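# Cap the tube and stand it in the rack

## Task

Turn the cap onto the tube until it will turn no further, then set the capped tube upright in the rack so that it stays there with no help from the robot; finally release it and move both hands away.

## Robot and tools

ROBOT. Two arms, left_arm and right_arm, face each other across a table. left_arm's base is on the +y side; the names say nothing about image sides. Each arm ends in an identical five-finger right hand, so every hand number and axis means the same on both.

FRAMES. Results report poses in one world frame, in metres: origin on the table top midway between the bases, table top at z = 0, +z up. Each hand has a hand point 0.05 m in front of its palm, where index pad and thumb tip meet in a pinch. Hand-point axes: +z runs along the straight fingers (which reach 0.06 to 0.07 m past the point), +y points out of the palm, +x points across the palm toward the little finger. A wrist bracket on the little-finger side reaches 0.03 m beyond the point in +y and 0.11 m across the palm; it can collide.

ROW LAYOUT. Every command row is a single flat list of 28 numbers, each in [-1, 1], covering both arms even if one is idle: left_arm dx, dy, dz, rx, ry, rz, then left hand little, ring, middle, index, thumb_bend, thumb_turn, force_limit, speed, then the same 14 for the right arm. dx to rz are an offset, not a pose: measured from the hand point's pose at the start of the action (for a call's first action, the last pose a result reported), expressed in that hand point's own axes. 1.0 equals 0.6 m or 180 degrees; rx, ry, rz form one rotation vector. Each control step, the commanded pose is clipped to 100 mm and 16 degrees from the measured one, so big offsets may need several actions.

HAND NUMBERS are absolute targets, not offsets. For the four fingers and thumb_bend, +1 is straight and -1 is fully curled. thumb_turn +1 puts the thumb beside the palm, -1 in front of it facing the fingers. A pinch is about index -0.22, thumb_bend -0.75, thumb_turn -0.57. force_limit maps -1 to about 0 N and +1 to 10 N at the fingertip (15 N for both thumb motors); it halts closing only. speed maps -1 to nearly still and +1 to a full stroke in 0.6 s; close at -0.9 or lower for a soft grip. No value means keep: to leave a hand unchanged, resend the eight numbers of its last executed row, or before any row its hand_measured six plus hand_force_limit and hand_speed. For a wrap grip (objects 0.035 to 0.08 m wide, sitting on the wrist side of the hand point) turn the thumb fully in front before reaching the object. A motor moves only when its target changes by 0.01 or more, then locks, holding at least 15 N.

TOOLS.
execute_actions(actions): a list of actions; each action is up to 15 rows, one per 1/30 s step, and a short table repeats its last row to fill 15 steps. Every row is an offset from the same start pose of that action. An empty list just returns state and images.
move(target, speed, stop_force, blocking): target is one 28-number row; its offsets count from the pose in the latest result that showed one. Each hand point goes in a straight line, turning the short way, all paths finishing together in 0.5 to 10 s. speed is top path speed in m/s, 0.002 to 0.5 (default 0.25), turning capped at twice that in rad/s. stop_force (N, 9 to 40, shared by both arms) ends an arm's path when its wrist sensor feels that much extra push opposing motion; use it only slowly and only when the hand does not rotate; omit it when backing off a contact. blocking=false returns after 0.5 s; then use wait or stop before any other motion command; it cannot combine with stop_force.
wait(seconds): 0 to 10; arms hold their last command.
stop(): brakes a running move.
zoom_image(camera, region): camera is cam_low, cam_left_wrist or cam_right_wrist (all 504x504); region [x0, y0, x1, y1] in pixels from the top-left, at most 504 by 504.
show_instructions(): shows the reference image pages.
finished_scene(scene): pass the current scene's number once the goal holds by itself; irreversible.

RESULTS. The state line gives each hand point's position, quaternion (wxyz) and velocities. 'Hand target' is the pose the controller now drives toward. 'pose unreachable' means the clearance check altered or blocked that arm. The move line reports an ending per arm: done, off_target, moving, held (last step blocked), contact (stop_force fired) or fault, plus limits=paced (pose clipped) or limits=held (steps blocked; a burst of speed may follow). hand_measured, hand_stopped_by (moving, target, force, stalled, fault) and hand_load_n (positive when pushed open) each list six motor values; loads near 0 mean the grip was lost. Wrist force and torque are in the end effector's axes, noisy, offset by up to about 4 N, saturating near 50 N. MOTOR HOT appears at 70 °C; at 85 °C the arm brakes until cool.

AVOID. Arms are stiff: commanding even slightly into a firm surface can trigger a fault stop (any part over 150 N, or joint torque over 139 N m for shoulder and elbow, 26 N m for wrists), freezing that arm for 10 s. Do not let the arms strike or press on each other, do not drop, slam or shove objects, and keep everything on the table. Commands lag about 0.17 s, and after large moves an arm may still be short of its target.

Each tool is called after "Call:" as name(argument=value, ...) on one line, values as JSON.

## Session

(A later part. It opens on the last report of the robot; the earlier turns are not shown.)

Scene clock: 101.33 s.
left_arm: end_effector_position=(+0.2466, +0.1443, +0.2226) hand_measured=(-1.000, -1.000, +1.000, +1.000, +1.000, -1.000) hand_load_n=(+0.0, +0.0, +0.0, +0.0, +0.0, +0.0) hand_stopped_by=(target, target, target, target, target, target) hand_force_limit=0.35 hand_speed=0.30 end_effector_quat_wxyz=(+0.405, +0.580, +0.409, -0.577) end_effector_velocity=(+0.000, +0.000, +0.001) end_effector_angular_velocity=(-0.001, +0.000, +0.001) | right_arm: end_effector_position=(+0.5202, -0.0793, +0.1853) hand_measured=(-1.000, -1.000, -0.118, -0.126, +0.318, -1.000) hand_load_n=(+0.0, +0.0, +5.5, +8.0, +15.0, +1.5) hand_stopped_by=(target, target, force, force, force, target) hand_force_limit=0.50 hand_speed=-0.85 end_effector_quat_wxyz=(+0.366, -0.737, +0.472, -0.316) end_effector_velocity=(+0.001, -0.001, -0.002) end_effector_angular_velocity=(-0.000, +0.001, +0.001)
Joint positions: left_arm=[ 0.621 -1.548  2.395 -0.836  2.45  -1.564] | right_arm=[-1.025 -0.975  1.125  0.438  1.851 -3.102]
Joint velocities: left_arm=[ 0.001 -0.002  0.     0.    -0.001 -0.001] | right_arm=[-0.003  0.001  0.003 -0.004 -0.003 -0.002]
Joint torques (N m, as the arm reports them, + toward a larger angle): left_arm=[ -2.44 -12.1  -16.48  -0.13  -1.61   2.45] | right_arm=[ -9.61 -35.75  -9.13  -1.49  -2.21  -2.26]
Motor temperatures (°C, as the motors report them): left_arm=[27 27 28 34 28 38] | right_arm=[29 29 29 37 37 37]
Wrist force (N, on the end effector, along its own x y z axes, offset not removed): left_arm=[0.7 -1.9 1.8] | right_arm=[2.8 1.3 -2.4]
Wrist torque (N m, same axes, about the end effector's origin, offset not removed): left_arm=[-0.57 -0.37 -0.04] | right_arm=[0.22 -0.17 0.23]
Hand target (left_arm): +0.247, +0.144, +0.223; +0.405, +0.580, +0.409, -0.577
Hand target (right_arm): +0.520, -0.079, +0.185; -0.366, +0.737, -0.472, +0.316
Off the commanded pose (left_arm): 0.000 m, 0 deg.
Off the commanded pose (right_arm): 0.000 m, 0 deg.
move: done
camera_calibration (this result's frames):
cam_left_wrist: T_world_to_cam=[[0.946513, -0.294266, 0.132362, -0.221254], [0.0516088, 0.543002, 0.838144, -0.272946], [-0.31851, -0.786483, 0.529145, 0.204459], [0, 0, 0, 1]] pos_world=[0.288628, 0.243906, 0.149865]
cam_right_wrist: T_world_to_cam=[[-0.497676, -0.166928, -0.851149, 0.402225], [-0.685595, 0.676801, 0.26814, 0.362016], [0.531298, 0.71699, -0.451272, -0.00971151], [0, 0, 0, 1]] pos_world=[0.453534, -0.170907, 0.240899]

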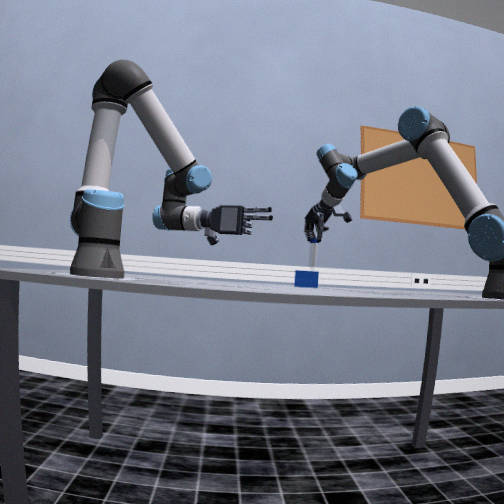

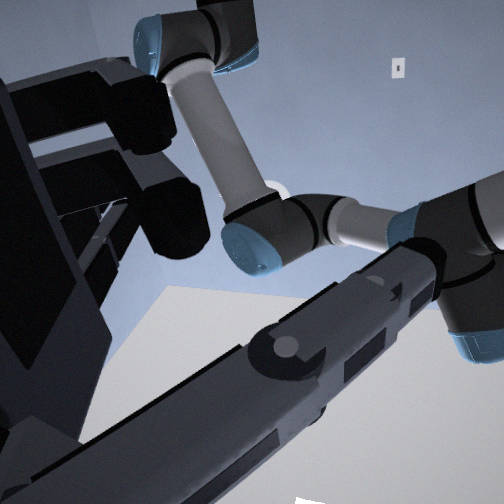

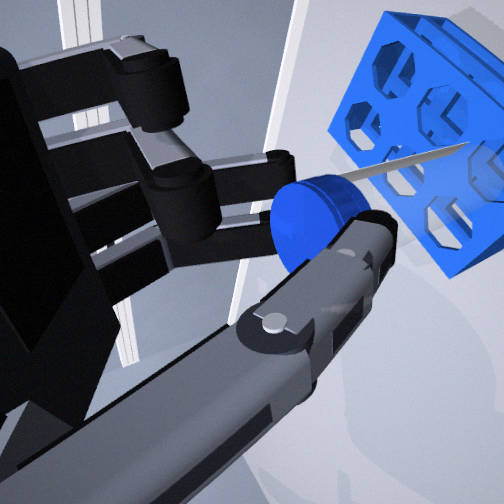

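Aligned. Descend 53 mm.

Call:
move(target=[0,0,0,0,0,0,-1,-1,1,1,1,-1,0.35,0.3,-0.0106,0.074,0.047,0,0,0,-1,-1,-0.4,-0.4,0.3,-1,0.5,-0.85], speed=0.02, stop_force=12)

Scene clock: 104.50 s.
left_arm: end_effector_position=(+0.2466, +0.1443, +0.2226) hand_measured=(-1.000, -1.000, +1.000, +1.000, +1.000, -1.000) hand_load_n=(+0.0, +0.0, +0.0, +0.0, +0.0, +0.0) hand_stopped_by=(target, target, target, target, target, target) hand_force_limit=0.35 hand_speed=0.30 end_effector_quat_wxyz=(+0.405, +0.580, +0.409, -0.577) end_effector_velocity=(-0.000, -0.000, +0.000) end_effector_angular_velocity=(+0.000, +0.000, -0.000) | right_arm: end_effector_position=(+0.5201, -0.0793, +0.1325) hand_measured=(-1.000, -1.000, -0.118, -0.126, +0.318, -1.000) hand_load_n=(+0.0, +0.0, +5.5, +8.0, +15.0, +1.5) hand_stopped_by=(target, target, force, force, force, target) hand_force_limit=0.50 hand_speed=-0.85 end_effector_quat_wxyz=(+0.366, -0.737, +0.472, -0.316) end_effector_velocity=(+0.000, +0.000, -0.003) end_effector_angular_velocity=(+0.001, -0.000, -0.000)
Joint positions: left_arm=[ 0.621 -1.548  2.395 -0.836  2.45  -1.564] | right_arm=[-1.025 -0.947  1.217  0.318  1.851 -3.102]
Joint velocities: left_arm=[ 0.  0. -0. -0.  0. -0.] | right_arm=[-0.     0.002  0.004 -0.007 -0.     0.001]
Joint torques (N m, as the arm reports them, + toward a larger angle): left_arm=[ -6.88  -7.47 -21.77  -1.     1.68   2.34] | right_arm=[  8.76 -35.56  -8.98  -1.75   2.92   2.14]
Motor temperatures (°C, as the motors report them): left_arm=[27 27 28 34 28 38] | right_arm=[29 29 29 37 37 37]
Wrist force (N, on the end effector, along its own x y z axes, offset not removed): left_arm=[-0.3 -1.4 2.3] | right_arm=[-1.1 0.0 3.1]
Wrist torque (N m, same axes, about the end effector's origin, offset not removed): left_arm=[-0.51 -0.26 -0.09] | right_arm=[-0.30 0.31 -0.09]
Hand target (left_arm): +0.247, +0.144, +0.223; +0.405, +0.580, +0.409, -0.577
Hand target (right_arm): +0.520, -0.079, +0.132; -0.366, +0.737, -0.472, +0.316
Off the commanded pose (left_arm): 0.000 m, 0 deg.
Off the commanded pose (right_arm): 0.000 m, 0 deg.
move: done
camera_calibration (this result's frames):
cam_left_wrist: T_world_to_cam=[[0.946513, -0.294266, 0.132363, -0.221254], [0.0516085, 0.543002, 0.838144, -0.272946], [-0.31851, -0.786484, 0.529145, 0.204459], [0, 0, 0, 1]] pos_world=[0.288629, 0.243906, 0.149865]
cam_right_wrist: T_world_to_cam=[[-0.497697, -0.166931, -0.851136, 0.357297], [-0.685581, 0.676812, 0.268149, 0.376099], [0.531296, 0.71698, -0.451292, -0.0334535], [0, 0, 0, 1]] pos_world=[0.453446, -0.170919, 0.18816]

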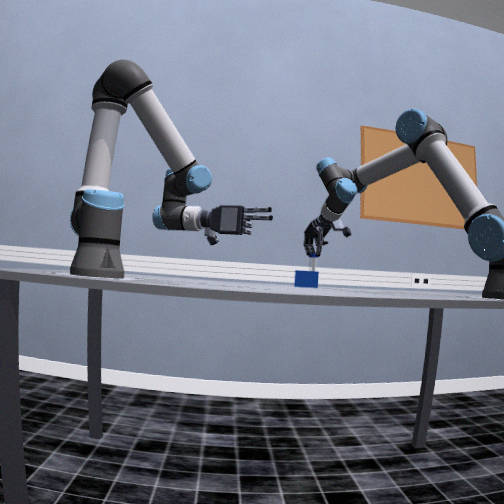

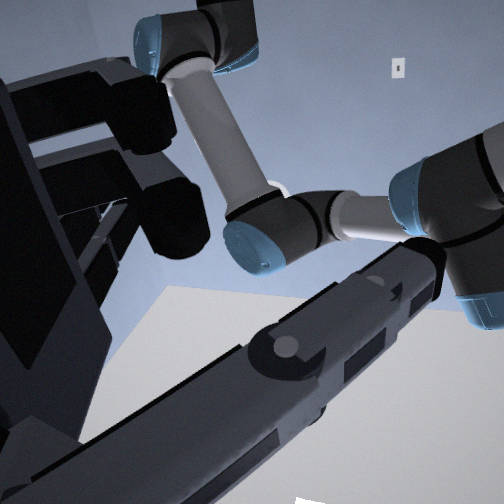

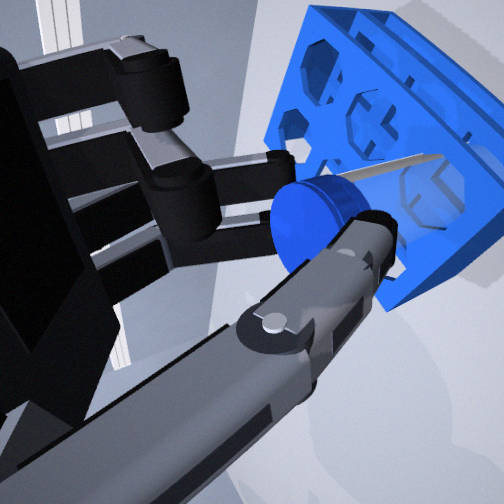

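Call:
execute_actions(actions=[[[0,0,0,0,0,0,-1,-1,1,1,1,-1,0.35,0.3,-0.0006,0.004,0.0027,0,0,0,-1,-1,-0.4,-0.4,0.3,-1,0.5,-0.85]],[[0,0,0,0,0,0,-1,-1,1,1,1,-1,0.35,0.3,0,0,0,0,0,0,-1,-1,0.3,0.3,0.8,-1,0.5,0]]])

Call:
move(target=[0,0,0,0,0,0,-1,-1,1,1,1,-1,0.35,0.3,0.024,-0.17,-0.11,0,0,0,-1,-1,0.3,0.3,0.8,-1,0.5,0], speed=0.2)

Scene clock: 105.70 s.
left_arm: end_effector_position=(+0.2466, +0.1443, +0.2226) hand_measured=(-1.000, -1.000, +1.000, +1.000, +1.000, -1.000) hand_load_n=(+0.0, +0.0, +0.0, +0.0, +0.0, +0.0) hand_stopped_by=(target, target, target, target, target, target) hand_force_limit=0.35 hand_speed=0.30 end_effector_quat_wxyz=(+0.405, +0.580, +0.409, -0.577) end_effector_velocity=(+0.000, -0.000, -0.000) end_effector_angular_velocity=(+0.001, +0.001, +0.000) | right_arm: end_effector_position=(+0.5201, -0.0793, +0.1297) hand_measured=(-1.000, -1.000, +0.300, +0.300, +0.728, -1.000) hand_load_n=(+0.0, +0.0, +0.0, +0.0, +0.0, +0.0) hand_stopped_by=(target, target, target, target, moving, target) hand_force_limit=0.50 hand_speed=0.00 end_effector_quat_wxyz=(+0.366, -0.737, +0.472, -0.316) end_effector_velocity=(-0.000, +0.000, -0.001) end_effector_angular_velocity=(-0.001, +0.000, +0.000)
Joint positions: left_arm=[ 0.621 -1.548  2.395 -0.836  2.45  -1.564] | right_arm=[-1.025 -0.945  1.221  0.312  1.851 -3.102]
Joint velocities: left_arm=[ 0.     0.    -0.     0.    -0.    -0.001] | right_arm=[ 0.001  0.001  0.    -0.     0.001 -0.   ]
Joint torques (N m, as the arm reports them, + toward a larger angle): left_arm=[ -7.24  -7.38 -23.34  -0.97   1.53   2.6 ] | right_arm=[  6.03 -37.06 -11.17  -0.64   2.13   1.71]
Motor temperatures (°C, as the motors report them): left_arm=[27 27 28 34 28 38] | right_arm=[29 29 29 37 37 37]
Wrist force (N, on the end effector, along its own x y z axes, offset not removed): left_arm=[1.5 -1.1 2.0] | right_arm=[-1.0 -2.1 -0.1]
Wrist torque (N m, same axes, about the end effector's origin, offset not removed): left_arm=[-0.49 -0.49 0.06] | right_arm=[-0.21 0.31 0.01]
Hand target (left_arm): +0.247, +0.144, +0.223; +0.405, +0.580, +0.409, -0.577
Hand target (right_arm): +0.520, -0.079, +0.130; -0.366, +0.737, -0.472, +0.316
Off the commanded pose (left_arm): 0.000 m, 0 deg.
Off the commanded pose (right_arm): 0.000 m, 0 deg.
camera_calibration (this result's frames):
cam_left_wrist: T_world_to_cam=[[0.946513, -0.294266, 0.132363, -0.221254], [0.0516088, 0.543002, 0.838144, -0.272946], [-0.318511, -0.786483, 0.529145, 0.204459], [0, 0, 0, 1]] pos_world=[0.288628, 0.243906, 0.149865]
cam_right_wrist: T_world_to_cam=[[-0.497696, -0.16693, -0.851136, 0.354873], [-0.685581, 0.676812, 0.268149, 0.376887], [0.531297, 0.71698, -0.451291, -0.0348221], [0, 0, 0, 1]] pos_world=[0.453506, -0.170876, 0.185268]

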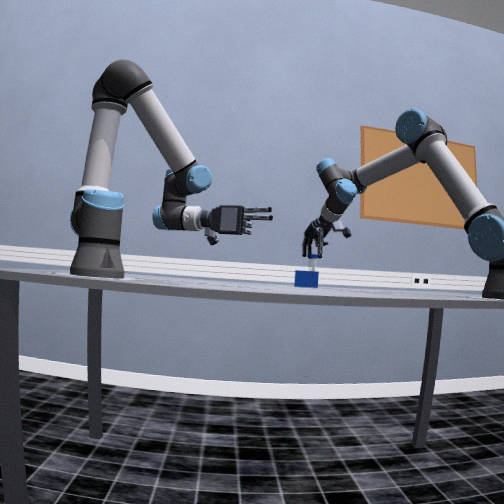

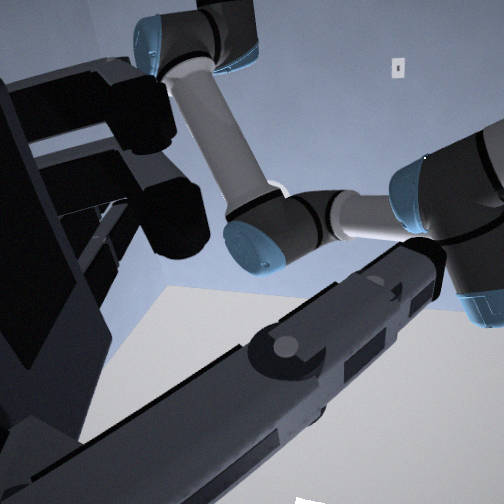

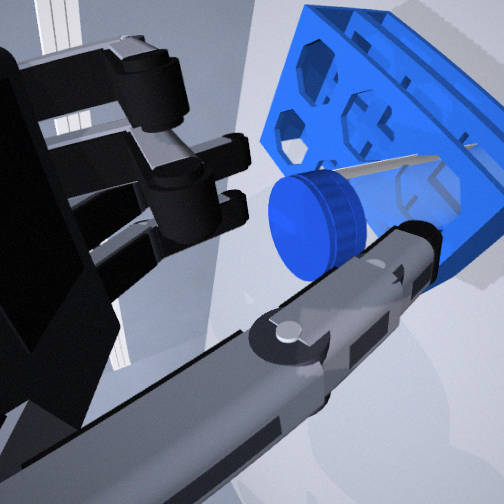

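Scene clock: 106.87 s.
left_arm: end_effector_position=(+0.2466, +0.1443, +0.2226) hand_measured=(-1.000, -1.000, +1.000, +1.000, +1.000, -1.000) hand_load_n=(+0.0, +0.0, +0.0, +0.0, +0.0, +0.0) hand_stopped_by=(target, target, target, target, target, target) hand_force_limit=0.35 hand_speed=0.30 end_effector_quat_wxyz=(+0.405, +0.580, +0.409, -0.577) end_effector_velocity=(-0.000, -0.000, +0.000) end_effector_angular_velocity=(-0.000, -0.001, -0.001) | right_arm: end_effector_position=(+0.5192, -0.0794, +0.2518) hand_measured=(-1.000, -1.000, +0.300, +0.300, +0.800, -1.000) hand_load_n=(+0.0, +0.0, +0.0, +0.0, +0.0, +0.0) hand_stopped_by=(target, target, target, target, target, target) hand_force_limit=0.50 hand_speed=0.00 end_effector_quat_wxyz=(+0.366, -0.737, +0.472, -0.316) end_effector_velocity=(+0.000, +0.000, +0.002) end_effector_angular_velocity=(-0.001, +0.003, -0.001)
Joint positions: left_arm=[ 0.621 -1.548  2.395 -0.836  2.45  -1.564] | right_arm=[-1.024 -0.989  0.978  0.599  1.851 -3.102]
Joint velocities: left_arm=[-0.001 -0.    -0.    -0.     0.     0.001] | right_arm=[ 0.     0.004 -0.012  0.012  0.     0.002]
Joint torques (N m, as the arm reports them, + toward a larger angle): left_arm=[ -6.99  -6.96 -22.34  -0.98   1.49   2.44] | right_arm=[  9.93 -35.   -32.95   1.97   3.17   2.27]
Motor temperatures (°C, as the motors report them): left_arm=[27 27 28 34 28 38] | right_arm=[29 29 29 37 37 37]
Wrist force (N, on the end effector, along its own x y z axes, offset not removed): left_arm=[0.8 -1.2 1.4] | right_arm=[2.3 -2.9 -2.7]
Wrist torque (N m, same axes, about the end effector's origin, offset not removed): left_arm=[-0.51 -0.40 -0.04] | right_arm=[-0.28 -0.24 0.12]
Hand target (left_arm): +0.247, +0.144, +0.223; +0.405, +0.580, +0.409, -0.577
Hand target (right_arm): +0.519, -0.079, +0.252; -0.366, +0.737, -0.472, +0.316
Off the commanded pose (left_arm): 0.000 m, 0 deg.
Off the commanded pose (right_arm): 0.000 m, 0 deg.
move: done
camera_calibration (this result's frames):
cam_left_wrist: T_world_to_cam=[[0.946513, -0.294266, 0.132363, -0.221254], [0.0516084, 0.543002, 0.838144, -0.272946], [-0.318511, -0.786483, 0.529145, 0.204459], [0, 0, 0, 1]] pos_world=[0.288629, 0.243906, 0.149865]
cam_right_wrist: T_world_to_cam=[[-0.497459, -0.166816, -0.851297, 0.458265], [-0.685701, 0.676716, 0.268086, 0.34367], [0.531366, 0.717097, -0.451024, 0.0207314], [0, 0, 0, 1]] pos_world=[0.452607, -0.170988, 0.307337]

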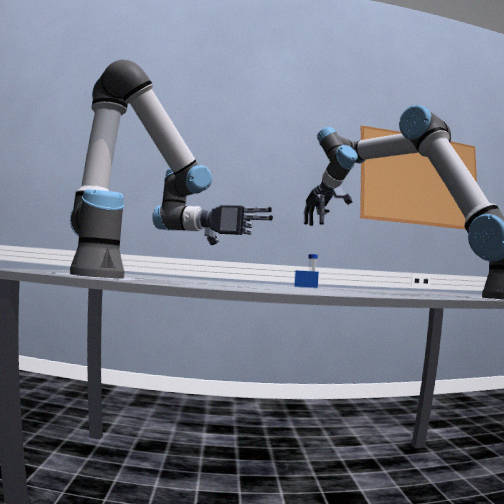

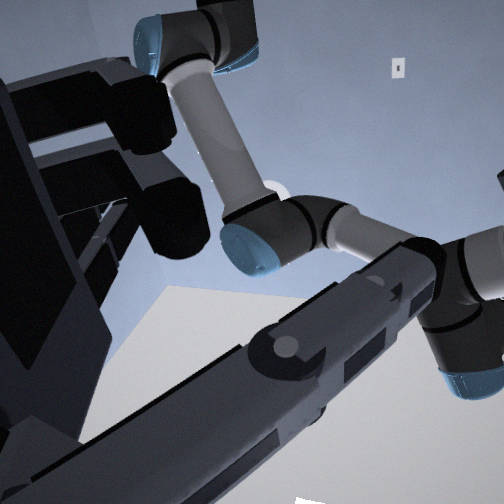

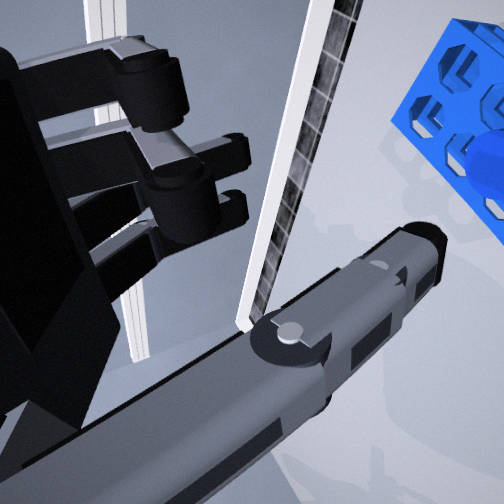

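Call:
execute_actions(actions=[])

Scene clock: 107.00 s.
left_arm: end_effector_position=(+0.2466, +0.1443, +0.2226) hand_measured=(-1.000, -1.000, +1.000, +1.000, +1.000, -1.000) hand_load_n=(+0.0, +0.0, +0.0, +0.0, +0.0, +0.0) hand_stopped_by=(target, target, target, target, target, target) hand_force_limit=0.35 hand_speed=0.30 end_effector_quat_wxyz=(+0.405, +0.580, +0.409, -0.577) end_effector_velocity=(+0.000, +0.000, -0.000) end_effector_angular_velocity=(+0.000, +0.001, +0.000) | right_arm: end_effector_position=(+0.5193, -0.0793, +0.2519) hand_measured=(-1.000, -1.000, +0.300, +0.300, +0.800, -1.000) hand_load_n=(+0.0, +0.0, +0.0, +0.0, +0.0, +0.0) hand_stopped_by=(target, target, target, target, target, target) hand_force_limit=0.50 hand_speed=0.00 end_effector_quat_wxyz=(+0.366, -0.737, +0.472, -0.316) end_effector_velocity=(-0.000, +0.000, +0.001) end_effector_angular_velocity=(-0.000, +0.001, +0.001)
Joint positions: left_arm=[ 0.621 -1.548  2.395 -0.836  2.45  -1.564] | right_arm=[-1.024 -0.989  0.977  0.6    1.851 -3.102]
Joint velocities: left_arm=[ 0.     0.    -0.    -0.    -0.    -0.001] | right_arm=[ 0.     0.001 -0.003  0.003 -0.    -0.   ]
Joint torques (N m, as the arm reports them, + toward a larger angle): left_arm=[ -7.76  -7.81 -21.41  -0.82   1.54   2.39] | right_arm=[ 10.31 -36.03 -33.4    1.92   3.04   2.3 ]
Motor temperatures (°C, as the motors report them): left_arm=[27 27 28 34 28 38] | right_arm=[29 29 29 37 37 37]
Wrist force (N, on the end effector, along its own x y z axes, offset not removed): left_arm=[0.7 -1.5 0.7] | right_arm=[1.4 -2.9 -4.0]
Wrist torque (N m, same axes, about the end effector's origin, offset not removed): left_arm=[-0.50 -0.30 -0.02] | right_arm=[-0.38 0.08 0.15]
Hand target (left_arm): +0.247, +0.144, +0.223; +0.405, +0.580, +0.409, -0.577
Hand target (right_arm): +0.519, -0.079, +0.252; -0.366, +0.737, -0.472, +0.316
Off the commanded pose (left_arm): 0.000 m, 0 deg.
Off the commanded pose (right_arm): 0.000 m, 0 deg.
camera_calibration (this result's frames):
cam_left_wrist: T_world_to_cam=[[0.946513, -0.294266, 0.132363, -0.221254], [0.0516085, 0.543002, 0.838144, -0.272946], [-0.318511, -0.786483, 0.529145, 0.204459], [0, 0, 0, 1]] pos_world=[0.288628, 0.243906, 0.149865]
cam_right_wrist: T_world_to_cam=[[-0.497623, -0.166895, -0.851186, 0.458478], [-0.685618, 0.676782, 0.26813, 0.343578], [0.531318, 0.717016, -0.451209, 0.0208504], [0, 0, 0, 1]] pos_world=[0.452635, -0.17096, 0.307535]

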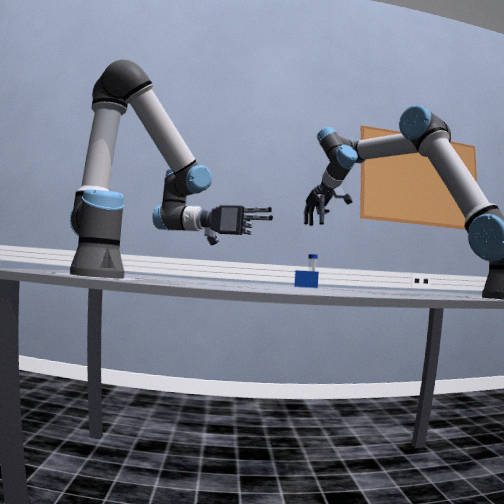

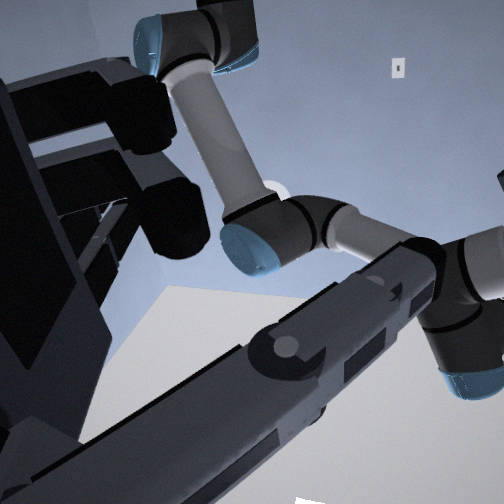

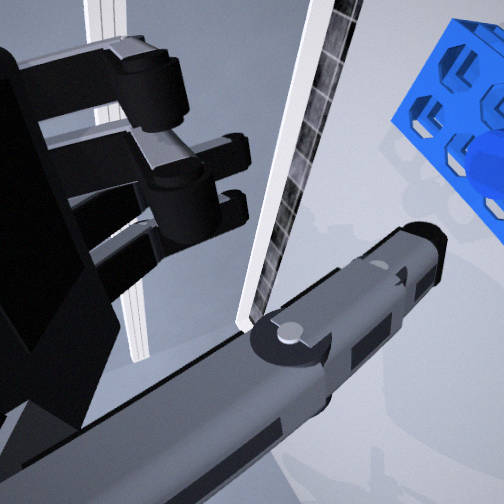

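Call:
finished_scene(scene=2)

The scene is finished: the task was done.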